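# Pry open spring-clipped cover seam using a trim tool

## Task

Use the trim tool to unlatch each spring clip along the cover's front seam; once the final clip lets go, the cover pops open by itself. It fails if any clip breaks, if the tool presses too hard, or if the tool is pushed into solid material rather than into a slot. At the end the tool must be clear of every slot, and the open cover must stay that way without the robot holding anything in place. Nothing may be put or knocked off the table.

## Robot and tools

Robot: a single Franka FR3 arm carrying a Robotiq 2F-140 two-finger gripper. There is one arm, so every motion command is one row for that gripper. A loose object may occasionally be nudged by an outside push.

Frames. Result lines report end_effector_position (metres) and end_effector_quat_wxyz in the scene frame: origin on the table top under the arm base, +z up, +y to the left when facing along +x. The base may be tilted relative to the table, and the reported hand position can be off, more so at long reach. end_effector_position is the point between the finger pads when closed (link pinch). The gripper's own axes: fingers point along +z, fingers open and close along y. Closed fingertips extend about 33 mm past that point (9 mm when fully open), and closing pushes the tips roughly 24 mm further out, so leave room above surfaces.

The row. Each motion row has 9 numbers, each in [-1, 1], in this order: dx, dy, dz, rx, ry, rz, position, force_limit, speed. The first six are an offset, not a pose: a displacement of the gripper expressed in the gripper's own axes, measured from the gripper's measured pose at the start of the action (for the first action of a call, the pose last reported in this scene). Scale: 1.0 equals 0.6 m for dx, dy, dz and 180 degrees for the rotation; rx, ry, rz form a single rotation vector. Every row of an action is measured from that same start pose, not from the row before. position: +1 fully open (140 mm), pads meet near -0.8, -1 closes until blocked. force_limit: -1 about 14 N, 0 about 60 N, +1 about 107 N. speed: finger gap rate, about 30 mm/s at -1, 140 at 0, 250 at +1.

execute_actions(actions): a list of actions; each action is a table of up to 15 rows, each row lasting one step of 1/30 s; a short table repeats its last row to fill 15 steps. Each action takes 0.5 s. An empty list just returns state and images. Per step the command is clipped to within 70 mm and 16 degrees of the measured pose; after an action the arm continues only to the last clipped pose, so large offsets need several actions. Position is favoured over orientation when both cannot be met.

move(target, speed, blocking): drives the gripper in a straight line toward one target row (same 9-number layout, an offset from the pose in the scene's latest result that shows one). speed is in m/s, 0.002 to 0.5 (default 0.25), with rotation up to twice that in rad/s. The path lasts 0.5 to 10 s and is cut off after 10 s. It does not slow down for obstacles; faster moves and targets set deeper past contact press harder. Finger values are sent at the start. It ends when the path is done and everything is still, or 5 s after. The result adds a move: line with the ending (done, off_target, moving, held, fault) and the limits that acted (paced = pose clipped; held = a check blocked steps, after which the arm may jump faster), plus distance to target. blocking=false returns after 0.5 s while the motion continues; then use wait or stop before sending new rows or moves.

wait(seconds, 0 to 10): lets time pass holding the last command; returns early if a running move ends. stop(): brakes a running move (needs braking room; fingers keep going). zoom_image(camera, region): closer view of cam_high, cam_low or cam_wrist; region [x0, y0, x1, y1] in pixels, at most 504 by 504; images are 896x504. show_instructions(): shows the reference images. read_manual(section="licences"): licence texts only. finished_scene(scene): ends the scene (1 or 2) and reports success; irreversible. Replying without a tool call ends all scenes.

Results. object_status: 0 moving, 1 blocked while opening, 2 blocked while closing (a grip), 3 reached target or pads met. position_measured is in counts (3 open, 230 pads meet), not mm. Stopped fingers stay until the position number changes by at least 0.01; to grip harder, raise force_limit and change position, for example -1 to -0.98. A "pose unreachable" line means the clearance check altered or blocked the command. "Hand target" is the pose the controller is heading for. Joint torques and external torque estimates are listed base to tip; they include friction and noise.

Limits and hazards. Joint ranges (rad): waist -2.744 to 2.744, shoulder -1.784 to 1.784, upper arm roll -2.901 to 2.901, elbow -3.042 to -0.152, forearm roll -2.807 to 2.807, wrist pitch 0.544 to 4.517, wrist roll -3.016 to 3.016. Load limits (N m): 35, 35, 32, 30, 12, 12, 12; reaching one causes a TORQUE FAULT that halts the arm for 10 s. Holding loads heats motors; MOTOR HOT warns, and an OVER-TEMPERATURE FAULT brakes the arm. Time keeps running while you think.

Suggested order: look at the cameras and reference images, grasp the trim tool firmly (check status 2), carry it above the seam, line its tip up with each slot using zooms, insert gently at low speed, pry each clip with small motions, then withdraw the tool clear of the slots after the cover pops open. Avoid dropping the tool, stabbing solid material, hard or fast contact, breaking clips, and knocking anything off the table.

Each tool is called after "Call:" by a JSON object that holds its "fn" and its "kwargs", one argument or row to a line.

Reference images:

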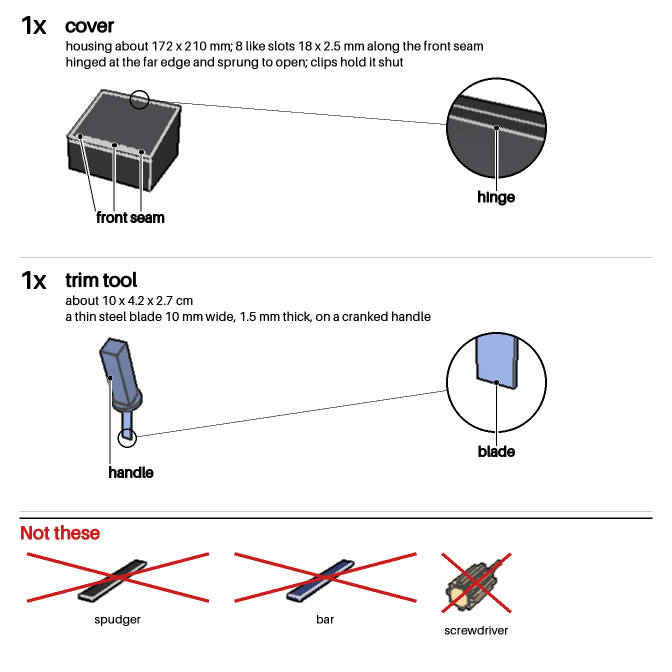

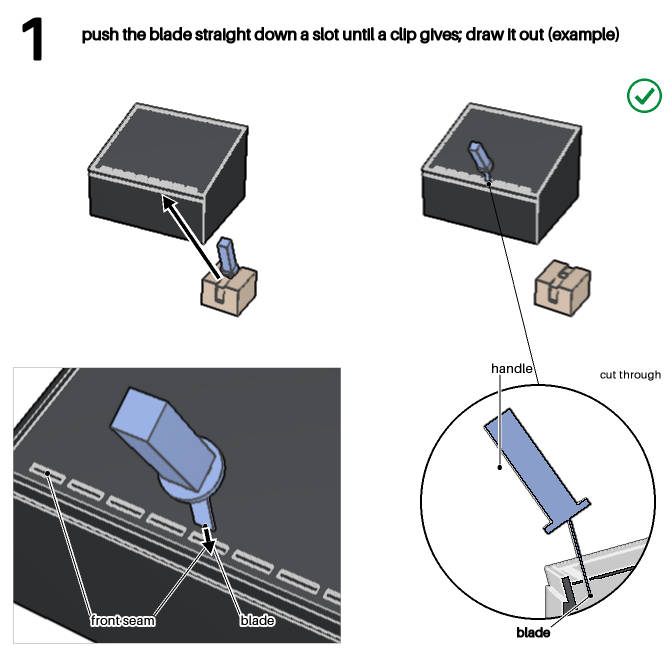

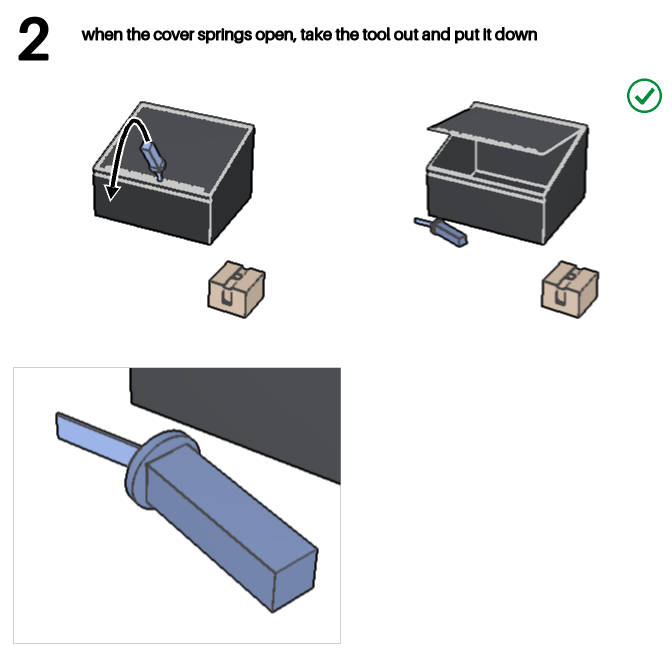

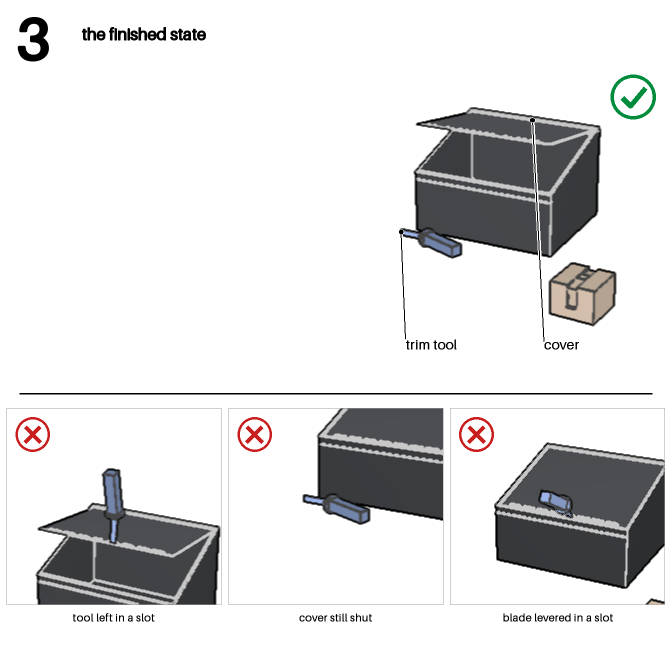

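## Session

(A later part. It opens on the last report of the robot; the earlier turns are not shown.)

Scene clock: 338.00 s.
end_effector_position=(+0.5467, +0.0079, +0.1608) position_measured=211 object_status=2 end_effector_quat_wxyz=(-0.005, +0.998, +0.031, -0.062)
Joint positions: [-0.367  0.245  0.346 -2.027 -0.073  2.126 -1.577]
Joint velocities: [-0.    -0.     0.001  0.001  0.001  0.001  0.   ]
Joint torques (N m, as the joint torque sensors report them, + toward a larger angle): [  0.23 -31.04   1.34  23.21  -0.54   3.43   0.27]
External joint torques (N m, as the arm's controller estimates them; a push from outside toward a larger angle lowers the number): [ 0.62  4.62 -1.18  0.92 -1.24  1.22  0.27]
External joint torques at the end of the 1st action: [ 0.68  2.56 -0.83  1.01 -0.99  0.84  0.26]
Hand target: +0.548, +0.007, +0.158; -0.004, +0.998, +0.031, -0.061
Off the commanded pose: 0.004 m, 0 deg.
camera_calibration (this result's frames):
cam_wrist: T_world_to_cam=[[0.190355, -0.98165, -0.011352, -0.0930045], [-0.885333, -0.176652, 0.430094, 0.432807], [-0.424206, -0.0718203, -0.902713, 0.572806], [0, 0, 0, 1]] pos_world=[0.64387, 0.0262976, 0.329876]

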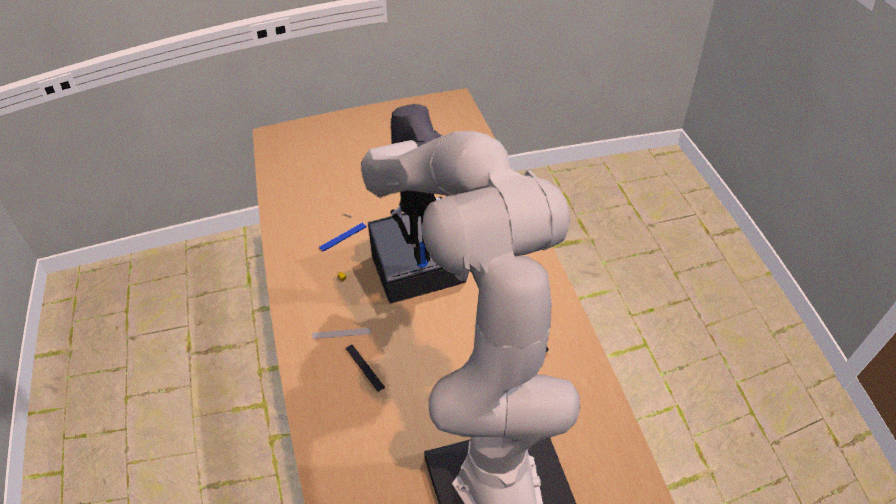

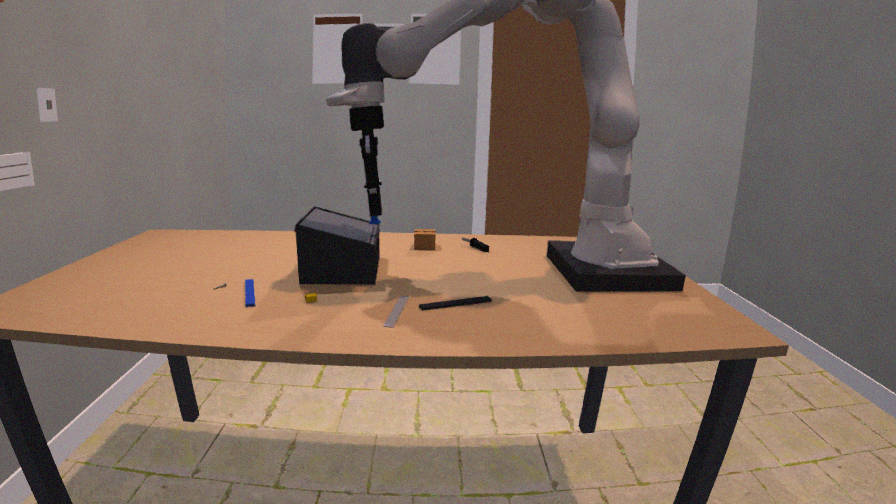

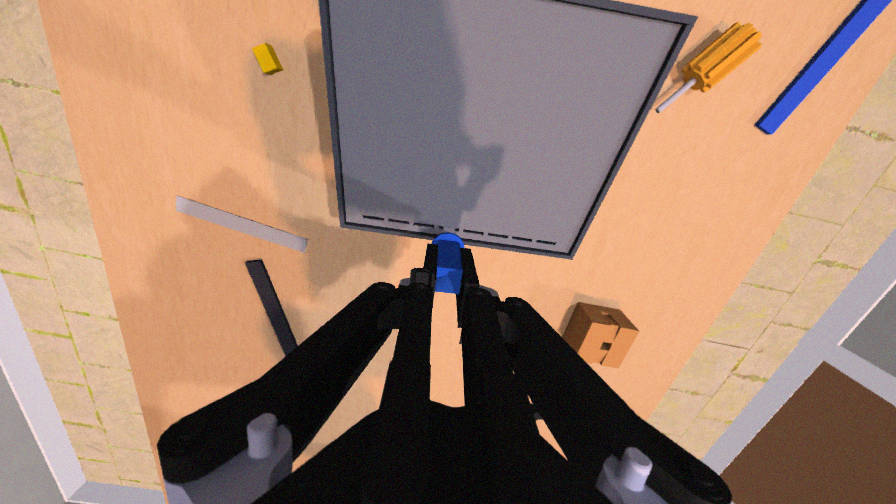

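Call:
{"fn": "execute_actions", "kwargs": {
  "actions": [
    [[0.0034,0.0011,0.005,-0.0008,0.0009,-0.0003,-1,0.6,-0.6],[0.0035,0.0011,0.0054,-0.0008,0.0009,-0.0003,-1,0.6,-0.6],[0.0036,0.0011,0.0058,-0.0008,0.0009,-0.0003,-1,0.6,-0.6],[0.0037,0.0011,0.0062,-0.0008,0.0009,-0.0003,-1,0.6,-0.6],[0.0038,0.0011,0.0066,-0.0008,0.0009,-0.0003,-1,0.6,-0.6]],
    [[0.0038,0.0011,0.0066,-0.0008,0.0009,-0.0003,-1,0.6,-0.6],[0.0039,0.0011,0.007,-0.0008,0.0009,-0.0003,-1,0.6,-0.6],[0.004,0.0011,0.0074,-0.0008,0.0009,-0.0003,-1,0.6,-0.6],[0.0041,0.0011,0.0078,-0.0008,0.0009,-0.0003,-1,0.6,-0.6],[0.0042,0.0011,0.0082,-0.0008,0.0009,-0.0003,-1,0.6,-0.6]]
  ]
}}

Scene clock: 343.80 s.
end_effector_position=(+0.5469, +0.0080, +0.1608) position_measured=211 object_status=2 end_effector_quat_wxyz=(-0.005, +0.998, +0.032, -0.062)
Joint positions: [-0.366  0.246  0.346 -2.027 -0.075  2.126 -1.577]
Joint velocities: [ 0.    -0.    -0.001  0.001 -0.    -0.001  0.   ]
Joint torques (N m, as the joint torque sensors report them, + toward a larger angle): [  0.38 -29.1    0.93  22.61  -0.61   4.06   0.34]
External joint torques (N m, as the arm's controller estimates them; a push from outside toward a larger angle lowers the number): [ 0.92  6.6  -1.45  0.32 -1.3   1.85  0.34]
External joint torques at the end of the 1st action: [ 0.96  5.16 -1.2   0.8  -1.25  1.59  0.33]
Hand target: +0.549, +0.007, +0.156; -0.004, +0.998, +0.032, -0.061
Off the commanded pose: 0.006 m, 0 deg.
camera_calibration (this result's frames):
cam_wrist: T_world_to_cam=[[0.192436, -0.981259, -0.00997676, -0.0943046], [-0.885044, -0.177941, 0.430156, 0.432851], [-0.423869, -0.0739475, -0.9027, 0.572701], [0, 0, 0, 1]] pos_world=[0.64399, 0.0268344, 0.329843]

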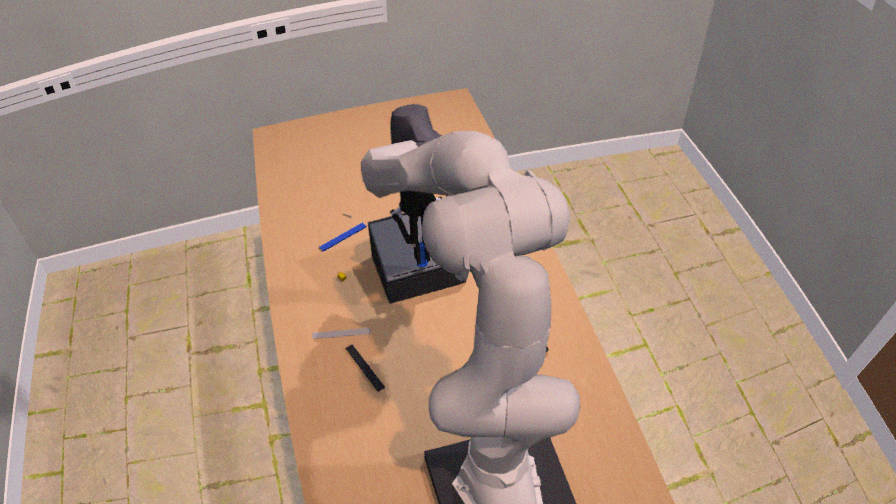

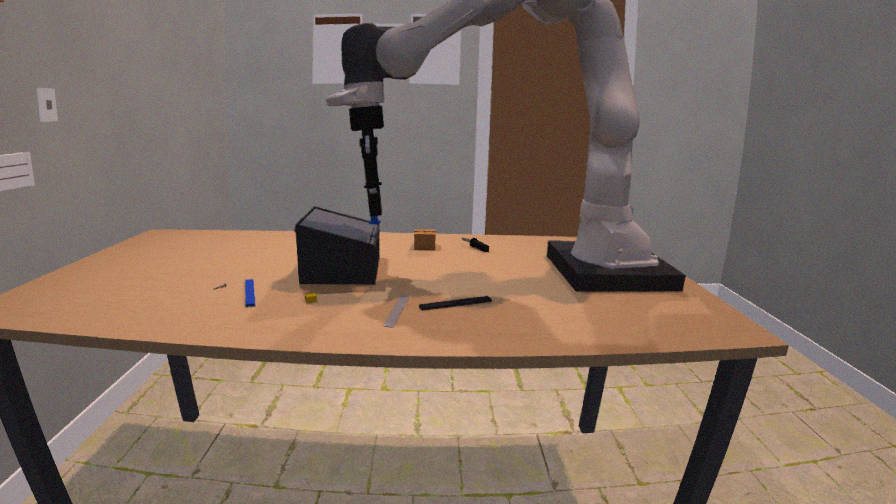

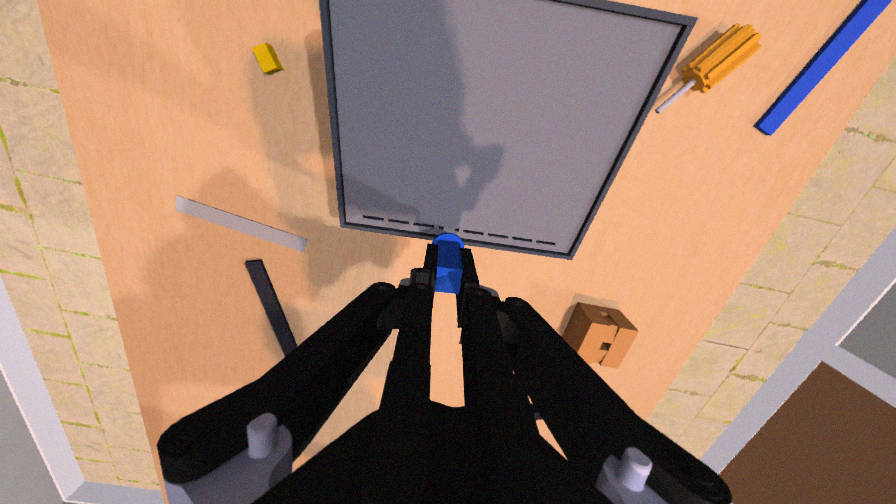

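Call:
{"fn": "move", "kwargs": {
  "target": [-0.0125,0,-0.0255,0,-0.001,0,-1,0.6,-0.6],
  "speed": 0.03
}}

Call:
{"fn": "move", "kwargs": {
  "target": [-0.001,0.041,0,0,0,-0.001,-1,0.6,-0.6],
  "speed": 0.04
}}

Call:
{"fn": "zoom_image", "kwargs": {
  "camera": "cam_wrist",
  "region": [420, 195, 500, 245]
}}

Scene clock: 354.37 s.
end_effector_position=(+0.5429, +0.0076, +0.1760) position_measured=211 object_status=2 end_effector_quat_wxyz=(-0.003, +0.998, +0.030, -0.062)
Joint positions: [-0.366  0.212  0.346 -2.029 -0.063  2.097 -1.58 ]
Joint velocities: [-0.001 -0.     0.001  0.002  0.002 -0.009 -0.006]
Joint torques (N m, as the joint torque sensors report them, + toward a larger angle): [ -1.85 -36.07   2.07  22.72   1.72   1.43  -0.25]
External joint torques (N m, as the arm's controller estimates them; a push from outside toward a larger angle lowers the number): [-1.35 -1.16  0.05  0.1   1.02 -0.79 -0.25]
Hand target: +0.541, +0.008, +0.177; -0.005, +0.997, +0.032, -0.063
Off the commanded pose: 0.002 m, 0 deg.
move: done
camera_calibration (this result's frames):
cam_wrist: T_world_to_cam=[[0.188866, -0.981979, -0.00686683, -0.0923382], [-0.885945, -0.173403, 0.430153, 0.423138], [-0.423592, -0.0751576, -0.90273, 0.584586], [0, 0, 0, 1]] pos_world=[0.639943, 0.0266355, 0.345075]

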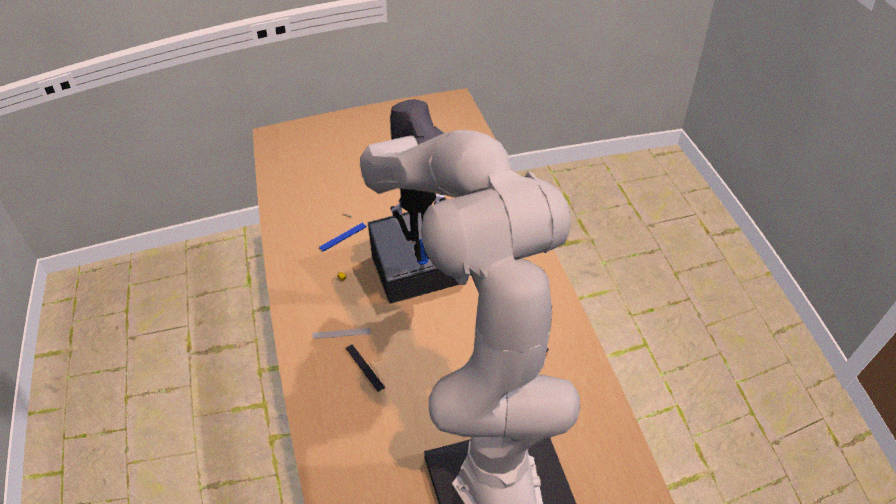

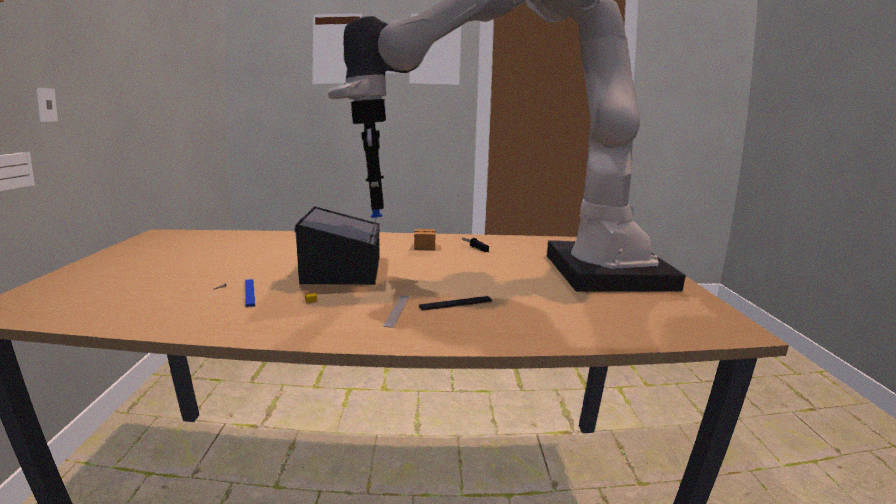

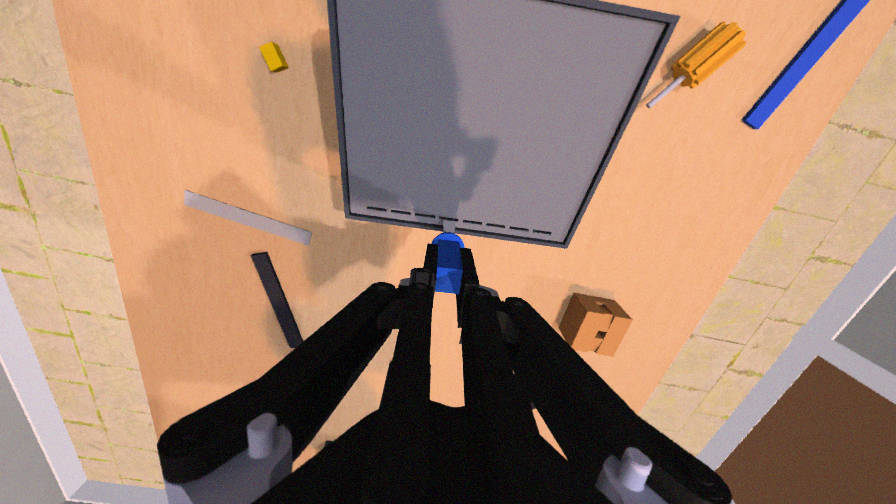

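Scene clock: 355.27 s.
end_effector_position=(+0.5443, -0.0141, +0.1769) position_measured=211 object_status=2 end_effector_quat_wxyz=(-0.004, +0.998, +0.026, -0.060)
Joint positions: [-0.395  0.213  0.335 -2.025 -0.063  2.097 -1.611]
Joint velocities: [ 0.    -0.     0.002  0.001 -0.    -0.001 -0.023]
Joint torques (N m, as the joint torque sensors report them, + toward a larger angle): [ -1.91 -33.32   1.    24.16  -0.14   1.9   -0.28]
External joint torques (N m, as the arm's controller estimates them; a push from outside toward a larger angle lowers the number): [-1.59  1.74 -1.13  1.6  -0.85 -0.32 -0.27]
Hand target: +0.544, -0.017, +0.176; -0.004, +0.998, +0.032, -0.061
Off the commanded pose: 0.003 m, 1 deg.
move: done
camera_calibration (this result's frames):
cam_wrist: T_world_to_cam=[[0.179727, -0.983681, -0.00840407, -0.108683], [-0.888682, -0.166021, 0.427412, 0.422331], [-0.421832, -0.0693488, -0.904018, 0.583684], [0, 0, 0, 1]] pos_world=[0.641068, 0.00368445, 0.346239]

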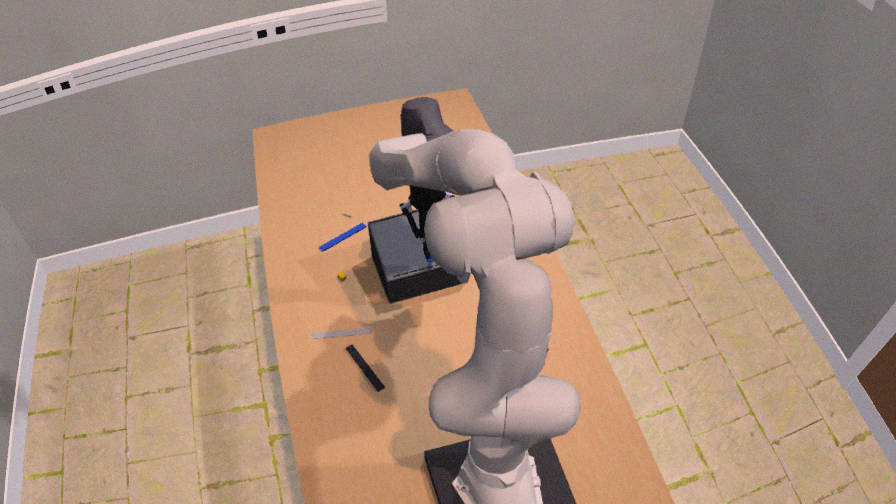

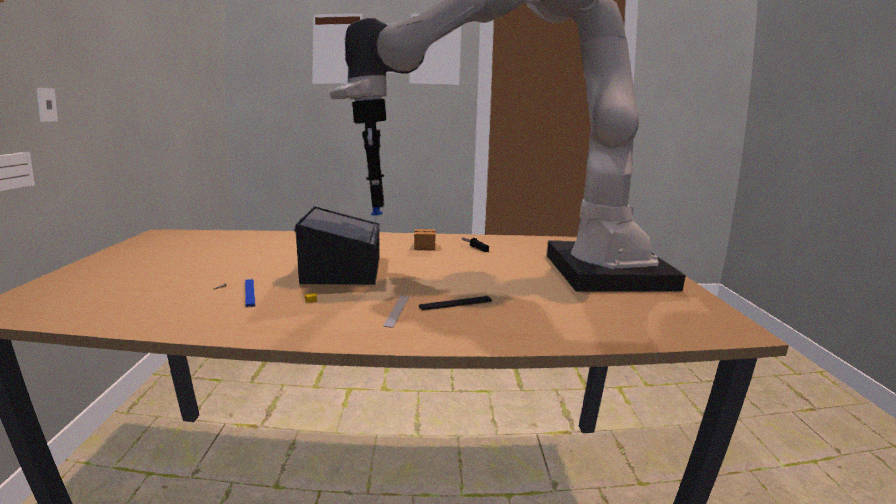

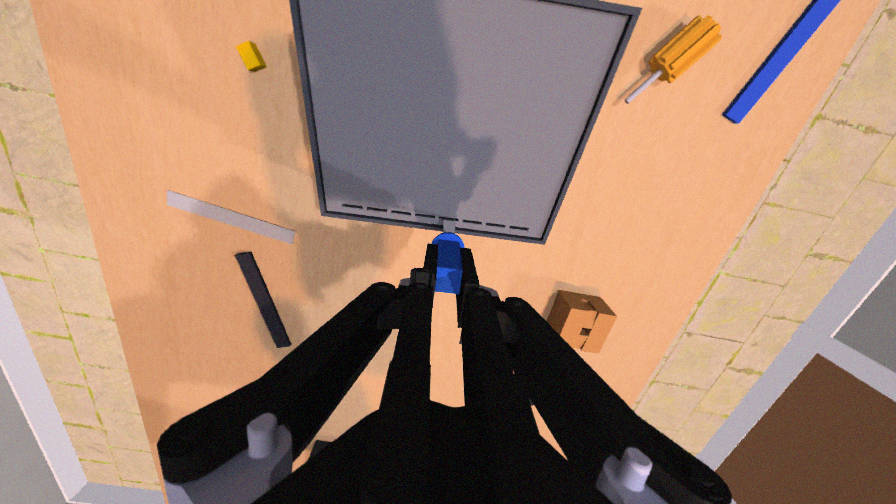

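Region (420, 195, 500, 245) of cam_wrist's 896x504 image, scaled by 6.300, with more detail than that image has; it fills the top 315 rows of this view, and the rest is white.

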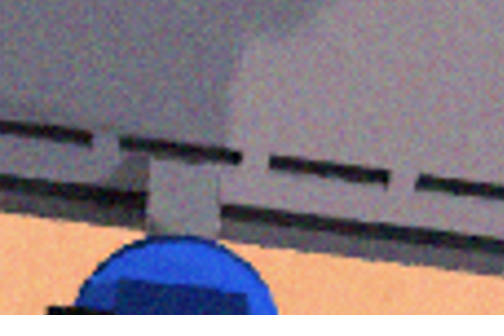

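Call:
{"fn": "execute_actions", "kwargs": {
  "actions": [
    [[-0.0006,-0.0003,0.0025,0.0003,-0.0009,0,-1,0.6,-0.6],[-0.0012,-0.0006,0.005,0.0006,-0.0018,0,-1,0.6,-0.6]],
    [[0.0012,0.0008,0.0025,-0.0006,0.0004,0,-1,0.6,-0.6],[0.0017,0.0008,0.0034,-0.0006,0.0004,0,-1,0.6,-0.6],[0.0023,0.0008,0.0042,-0.0006,0.0004,0,-1,0.6,-0.6],[0.0027,0.0008,0.0047,-0.0006,0.0004,0,-1,0.6,-0.6]]
  ]
}}

Call:
{"fn": "zoom_image", "kwargs": {
  "camera": "cam_wrist",
  "region": [430, 205, 480, 240]
}}

Scene clock: 359.83 s.
end_effector_position=(+0.5440, -0.0138, +0.1731) position_measured=211 object_status=2 end_effector_quat_wxyz=(-0.006, +0.998, +0.029, -0.062)
Joint positions: [-0.395  0.221  0.335 -2.025 -0.064  2.101 -1.617]
Joint velocities: [-0.    -0.001  0.001 -0.     0.     0.002 -0.001]
Joint torques (N m, as the joint torque sensors report them, + toward a larger angle): [  0.06 -33.52   1.38  23.33  -0.14   2.72   0.29]
External joint torques (N m, as the arm's controller estimates them; a push from outside toward a larger angle lowers the number): [ 0.49  1.73 -0.75  0.83 -0.85  0.52  0.29]
External joint torques at the end of the 1st action: [ 0.52  1.74 -0.57  1.09  0.03 -0.23  0.51]
Hand target: +0.545, -0.014, +0.172; -0.004, +0.998, +0.029, -0.061
Off the commanded pose: 0.001 m, 0 deg.
camera_calibration (this result's frames):
cam_wrist: T_world_to_cam=[[0.185966, -0.982484, -0.0119483, -0.111165], [-0.885956, -0.172928, 0.430322, 0.421656], [-0.424851, -0.0694396, -0.902596, 0.581524], [0, 0, 0, 1]] pos_world=[0.641303, 0.00407965, 0.342105]

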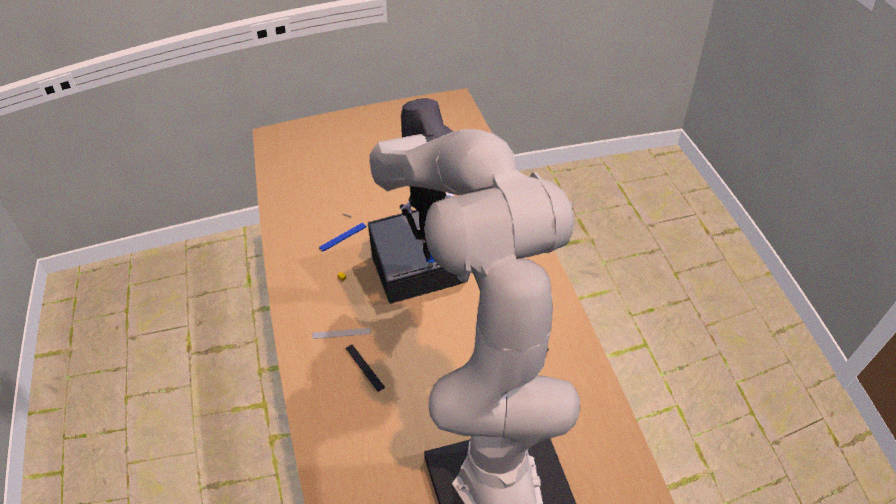

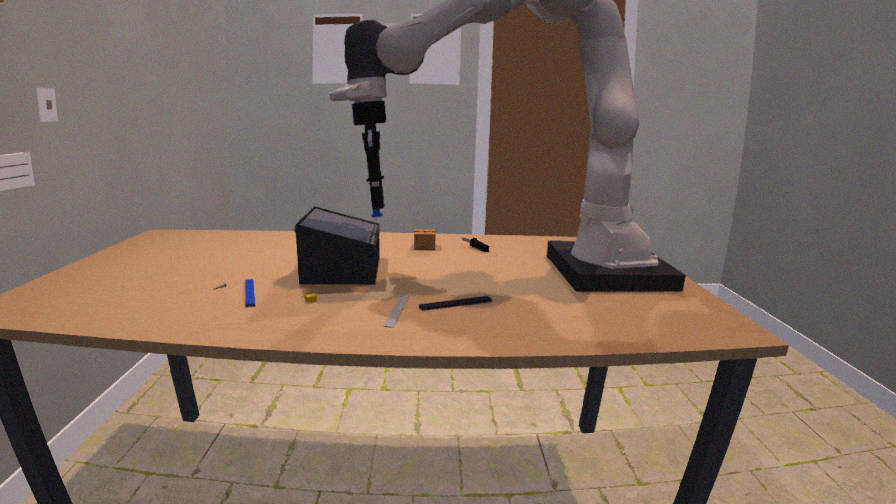

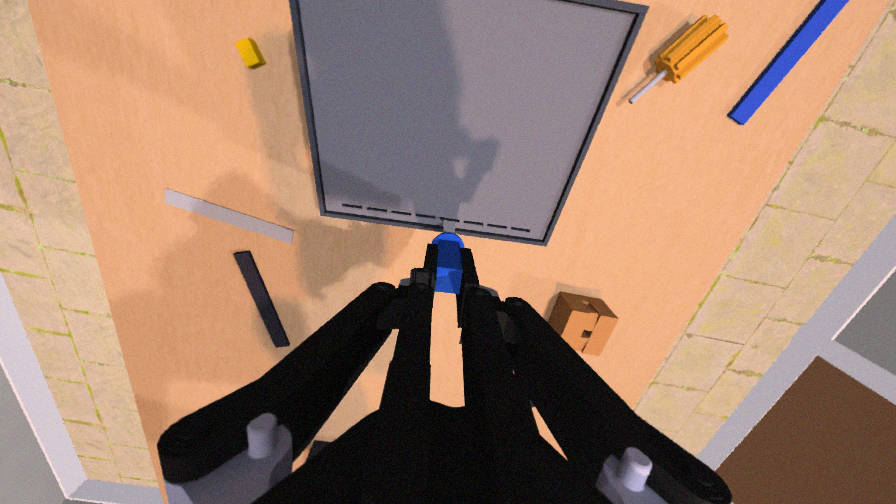

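Region (430, 205, 480, 240) of cam_wrist's 896x504 image, scaled by 10.080, with more detail than that image has; it fills the top 353 rows of this view, and the rest is white.

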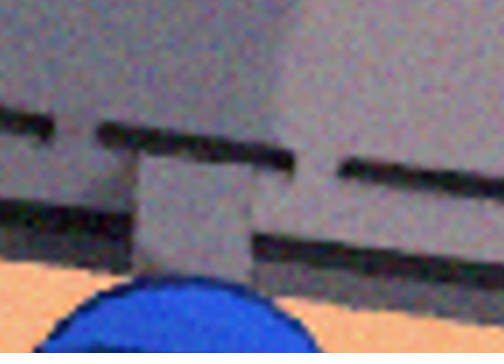

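Call:
{"fn": "execute_actions", "kwargs": {
  "actions": [
    [[0.002,0,-0.0005,0,0.0012,0,-1,0.6,-0.6],[0.0032,0,-0.0009,0,0.0019,0,-1,0.6,-0.6]]
  ]
}}

Call:
{"fn": "zoom_image", "kwargs": {
  "camera": "cam_wrist",
  "region": [430, 205, 480, 240]
}}

Scene clock: 363.17 s.
end_effector_position=(+0.5446, -0.0139, +0.1732) position_measured=211 object_status=2 end_effector_quat_wxyz=(-0.006, +0.998, +0.029, -0.061)
Joint positions: [-0.395  0.221  0.335 -2.025 -0.064  2.103 -1.617]
Joint velocities: [-0.     0.    -0.001  0.     0.     0.001 -0.003]
Joint torques (N m, as the joint torque sensors report them, + toward a larger angle): [ -0.54 -35.     1.88  23.36   0.89   2.68   0.12]
External joint torques (N m, as the arm's controller estimates them; a push from outside toward a larger angle lowers the number): [-0.09  0.22 -0.22  0.85  0.19  0.47  0.13]
Hand target: +0.546, -0.014, +0.173; -0.006, +0.998, +0.029, -0.059
Off the commanded pose: 0.001 m, 0 deg.
camera_calibration (this result's frames):
cam_wrist: T_world_to_cam=[[0.18604, -0.982475, -0.0115149, -0.111421], [-0.88682, -0.172949, 0.428531, 0.422992], [-0.423012, -0.0695121, -0.903454, 0.581026], [0, 0, 0, 1]] pos_world=[0.641627, 0.00407638, 0.342383]

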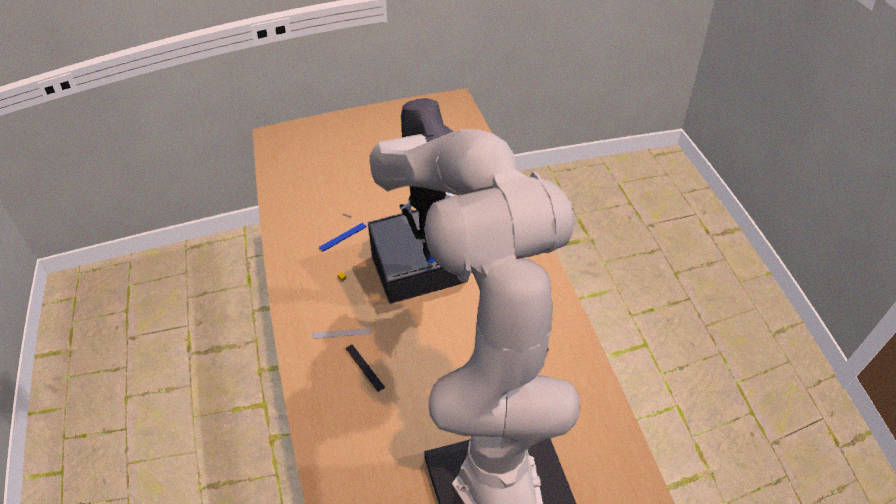

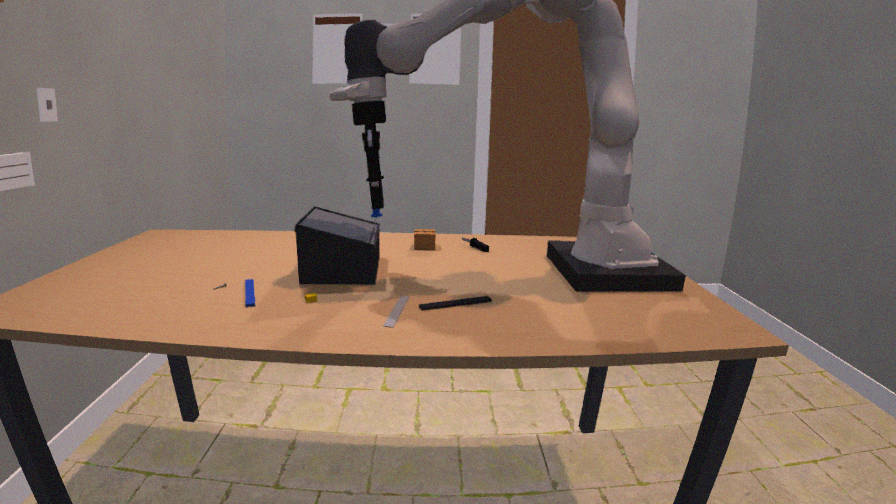

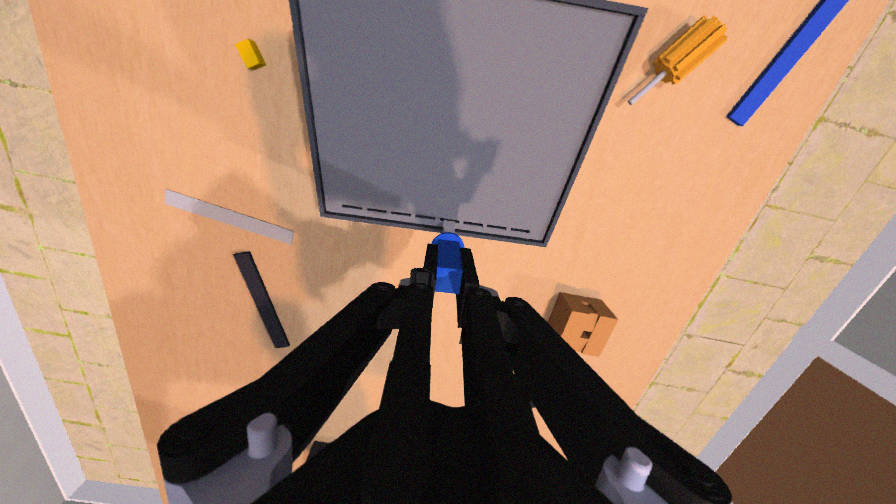

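Region (430, 205, 480, 240) of cam_wrist's 896x504 image, scaled by 10.080, with more detail than that image has; it fills the top 353 rows of this view, and the rest is white.

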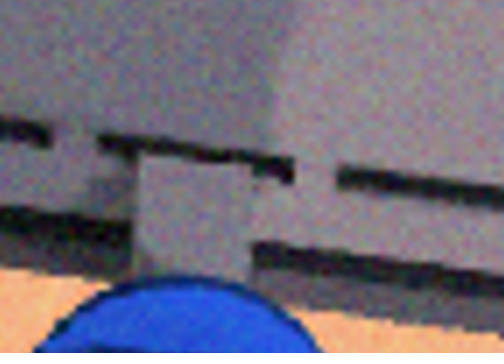

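Good. Descend.

Call:
{"fn": "execute_actions", "kwargs": {
  "actions": [
    [[0.0022,0.0011,0.0025,-0.0008,0.0008,-0.0003,-1,0.6,-0.6],[0.0026,0.0011,0.0034,-0.0008,0.0008,-0.0003,-1,0.6,-0.6],[0.003,0.0011,0.0042,-0.0008,0.0008,-0.0003,-1,0.6,-0.6],[0.0033,0.0011,0.005,-0.0008,0.0008,-0.0003,-1,0.6,-0.6]],
    [[0.0026,0.0011,0.0025,-0.0008,0.0009,-0.0003,-1,0.6,-0.6],[0.003,0.0011,0.0034,-0.0008,0.0009,-0.0003,-1,0.6,-0.6],[0.0033,0.0011,0.0042,-0.0008,0.0009,-0.0003,-1,0.6,-0.6],[0.0036,0.0011,0.005,-0.0008,0.0009,-0.0003,-1,0.6,-0.6]],
    [[0.0026,0.0011,0.0025,-0.0008,0.0009,-0.0003,-1,0.6,-0.6],[0.003,0.0011,0.0034,-0.0008,0.0009,-0.0003,-1,0.6,-0.6],[0.0033,0.0011,0.0042,-0.0008,0.0009,-0.0003,-1,0.6,-0.6],[0.0036,0.0011,0.005,-0.0008,0.0009,-0.0003,-1,0.6,-0.6]],
    [[0.0026,0.0011,0.0025,-0.0008,0.0009,-0.0003,-1,0.6,-0.6],[0.003,0.0011,0.0034,-0.0008,0.0009,-0.0003,-1,0.6,-0.6],[0.0033,0.0011,0.0042,-0.0008,0.0009,-0.0003,-1,0.6,-0.6],[0.0036,0.0011,0.005,-0.0008,0.0009,-0.0003,-1,0.6,-0.6]],
    [[0.0026,0.0011,0.0025,-0.0008,0.0009,-0.0003,-1,0.6,-0.6],[0.003,0.0011,0.0034,-0.0008,0.0009,-0.0003,-1,0.6,-0.6],[0.0033,0.0011,0.0042,-0.0008,0.0009,-0.0003,-1,0.6,-0.6],[0.0036,0.0011,0.005,-0.0008,0.0009,-0.0003,-1,0.6,-0.6]]
  ]
}}

Call:
{"fn": "execute_actions", "kwargs": {
  "actions": [
    [[0.0026,0.0011,0.0025,-0.0008,0.0009,-0.0003,-1,0.6,-0.6],[0.003,0.0011,0.0034,-0.0008,0.0009,-0.0003,-1,0.6,-0.6],[0.0033,0.0011,0.0042,-0.0008,0.0009,-0.0003,-1,0.6,-0.6],[0.0036,0.0011,0.005,-0.0008,0.0009,-0.0003,-1,0.6,-0.6]],
    [[0.003,0.0011,0.0042,-0.0008,0.0009,-0.0003,-1,0.6,-0.6],[0.0032,0.0011,0.005,-0.0008,0.0009,-0.0003,-1,0.6,-0.6],[0.0034,0.0011,0.0058,-0.0008,0.0009,-0.0003,-1,0.6,-0.6],[0.0036,0.0011,0.0066,-0.0008,0.0009,-0.0003,-1,0.6,-0.6]]
  ]
}}

Scene clock: 373.53 s.
end_effector_position=(+0.5459, -0.0141, +0.1649) position_measured=211 object_status=2 end_effector_quat_wxyz=(-0.006, +0.998, +0.031, -0.062)
Joint positions: [-0.395  0.238  0.335 -2.024 -0.071  2.116 -1.617]
Joint velocities: [ 0.001  0.    -0.001  0.    -0.001 -0.    -0.001]
Joint torques (N m, as the joint torque sensors report them, + toward a larger angle): [  0.14 -31.59   1.19  23.17  -0.36   3.38   0.25]
External joint torques (N m, as the arm's controller estimates them; a push from outside toward a larger angle lowers the number): [ 0.63  3.89 -1.05  0.93 -1.05  1.2   0.25]
External joint torques at the end of the 1st action: [ 0.41  1.72 -0.96  0.84 -0.84  0.55  0.25]
External joint torques at the end of the 2nd action: [ 0.56  1.58 -0.62  0.93 -0.88  0.67  0.3 ]
External joint torques at the end of the 3rd action: [ 0.51  1.77 -0.85  0.95 -0.87  0.96  0.29]
External joint torques at the end of the 4th action: [ 0.47  3.37 -0.88  1.26 -0.99  1.01  0.28]
Hand target: +0.548, -0.015, +0.162; -0.005, +0.998, +0.031, -0.061
Off the commanded pose: 0.003 m, 0 deg.
camera_calibration (this result's frames):
cam_wrist: T_world_to_cam=[[0.189592, -0.981776, -0.013103, -0.113664], [-0.885235, -0.176692, 0.430277, 0.426429], [-0.424751, -0.0699778, -0.902602, 0.574836], [0, 0, 0, 1]] pos_world=[0.643202, 0.00397932, 0.333876]

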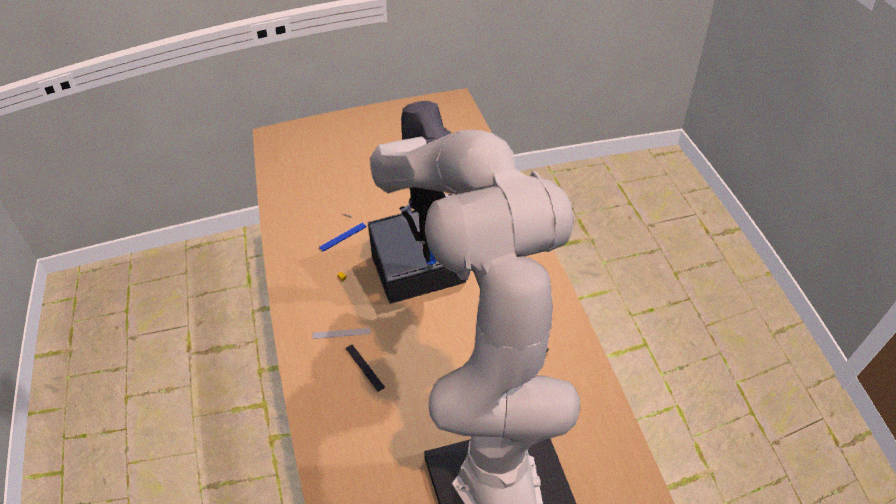

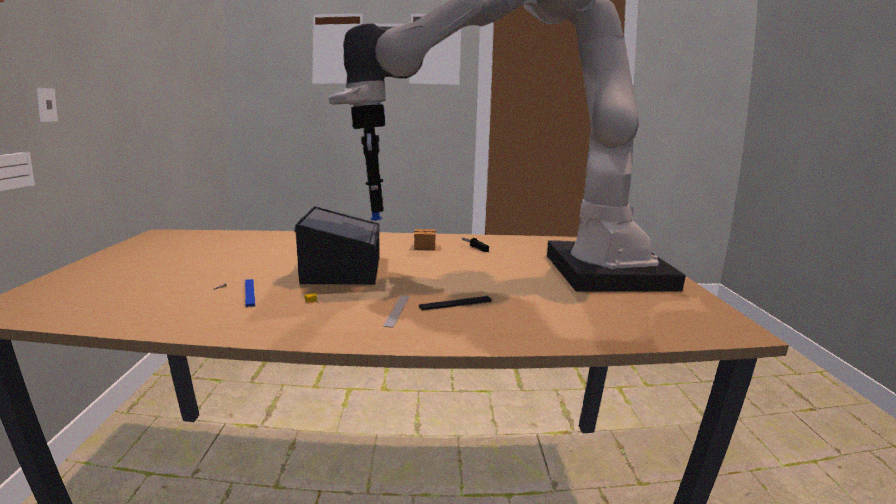

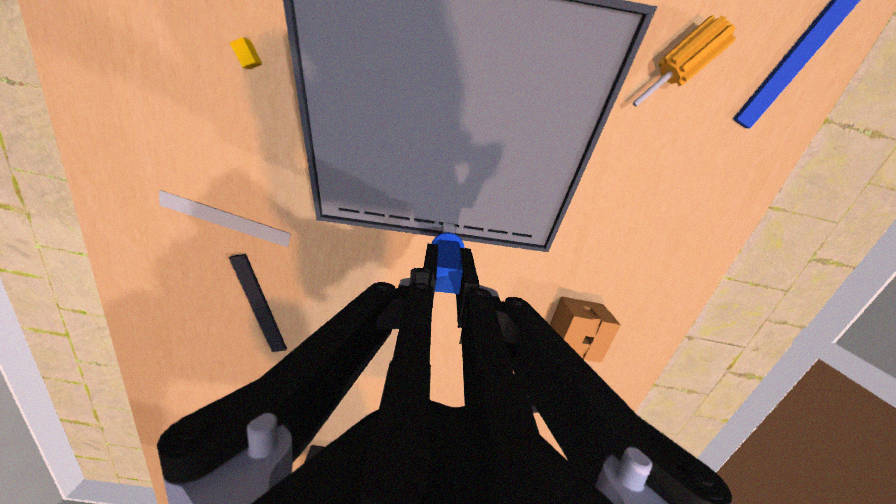

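Scene clock: 374.53 s.
end_effector_position=(+0.5461, -0.0142, +0.1647) position_measured=211 object_status=2 end_effector_quat_wxyz=(-0.006, +0.998, +0.031, -0.062)
Joint positions: [-0.395  0.239  0.335 -2.024 -0.071  2.117 -1.617]
Joint velocities: [ 0.002 -0.     0.001 -0.    -0.001 -0.001 -0.001]
Joint torques (N m, as the joint torque sensors report them, + toward a larger angle): [  0.19 -30.25   1.36  22.57  -0.58   3.79   0.27]
External joint torques (N m, as the arm's controller estimates them; a push from outside toward a larger angle lowers the number): [ 0.53  5.34 -1.04  0.28 -1.27  1.6   0.28]
External joint torques at the end of the 1st action: [ 0.79  4.64 -1.18  0.87 -1.18  1.25  0.25]
Hand target: +0.548, -0.015, +0.161; -0.005, +0.998, +0.031, -0.061
Off the commanded pose: 0.004 m, 0 deg.
camera_calibration (this result's frames):
cam_wrist: T_world_to_cam=[[0.190068, -0.981687, -0.0127997, -0.11405], [-0.885177, -0.176992, 0.430275, 0.42658], [-0.424661, -0.0704514, -0.902607, 0.57469], [0, 0, 0, 1]] pos_world=[0.643324, 0.00402728, 0.333713]

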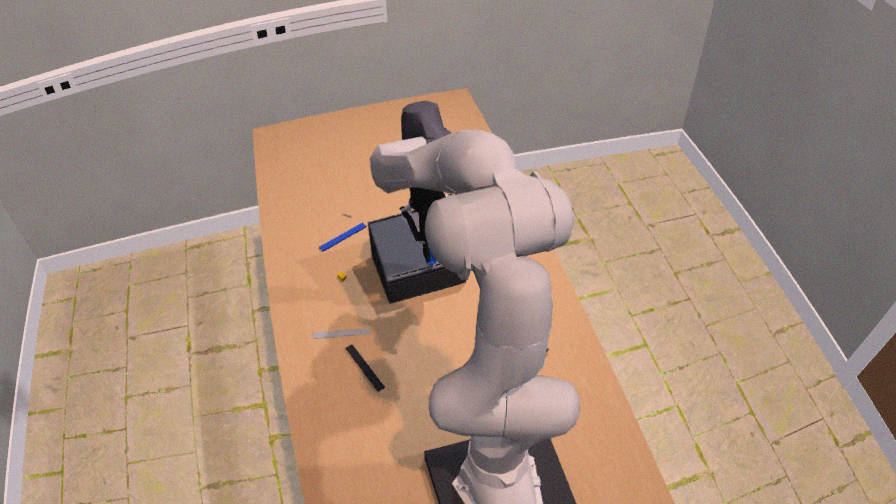

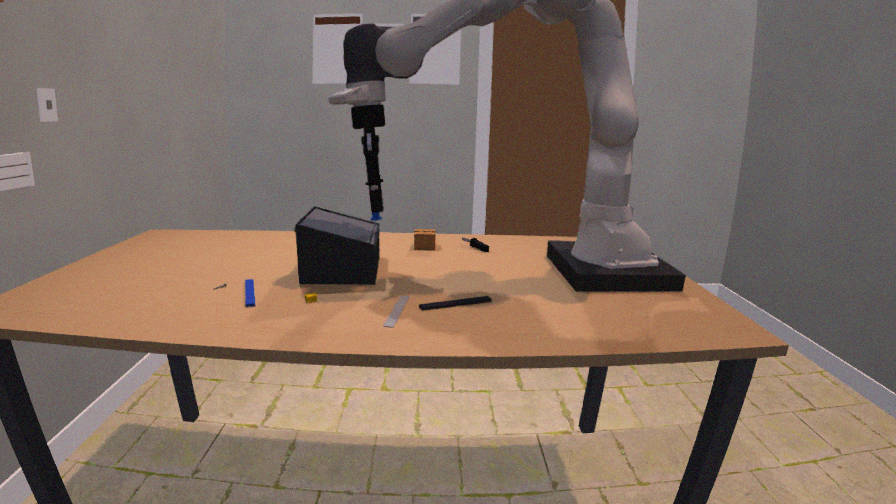

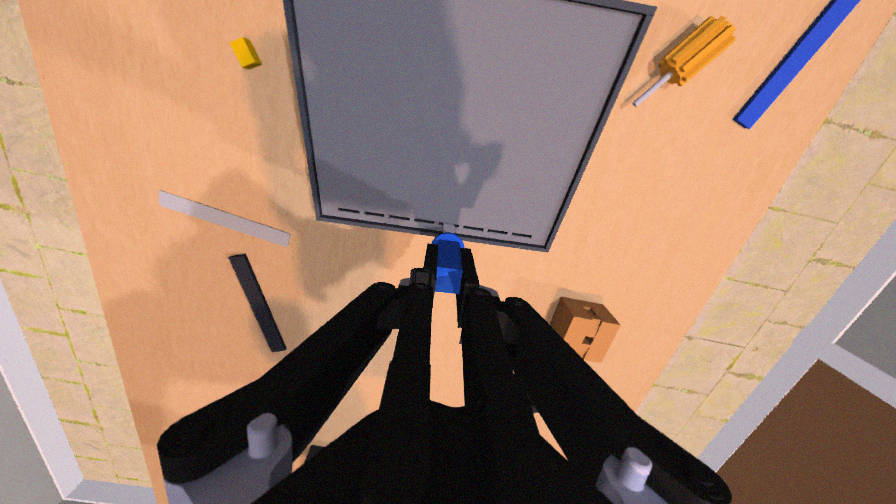

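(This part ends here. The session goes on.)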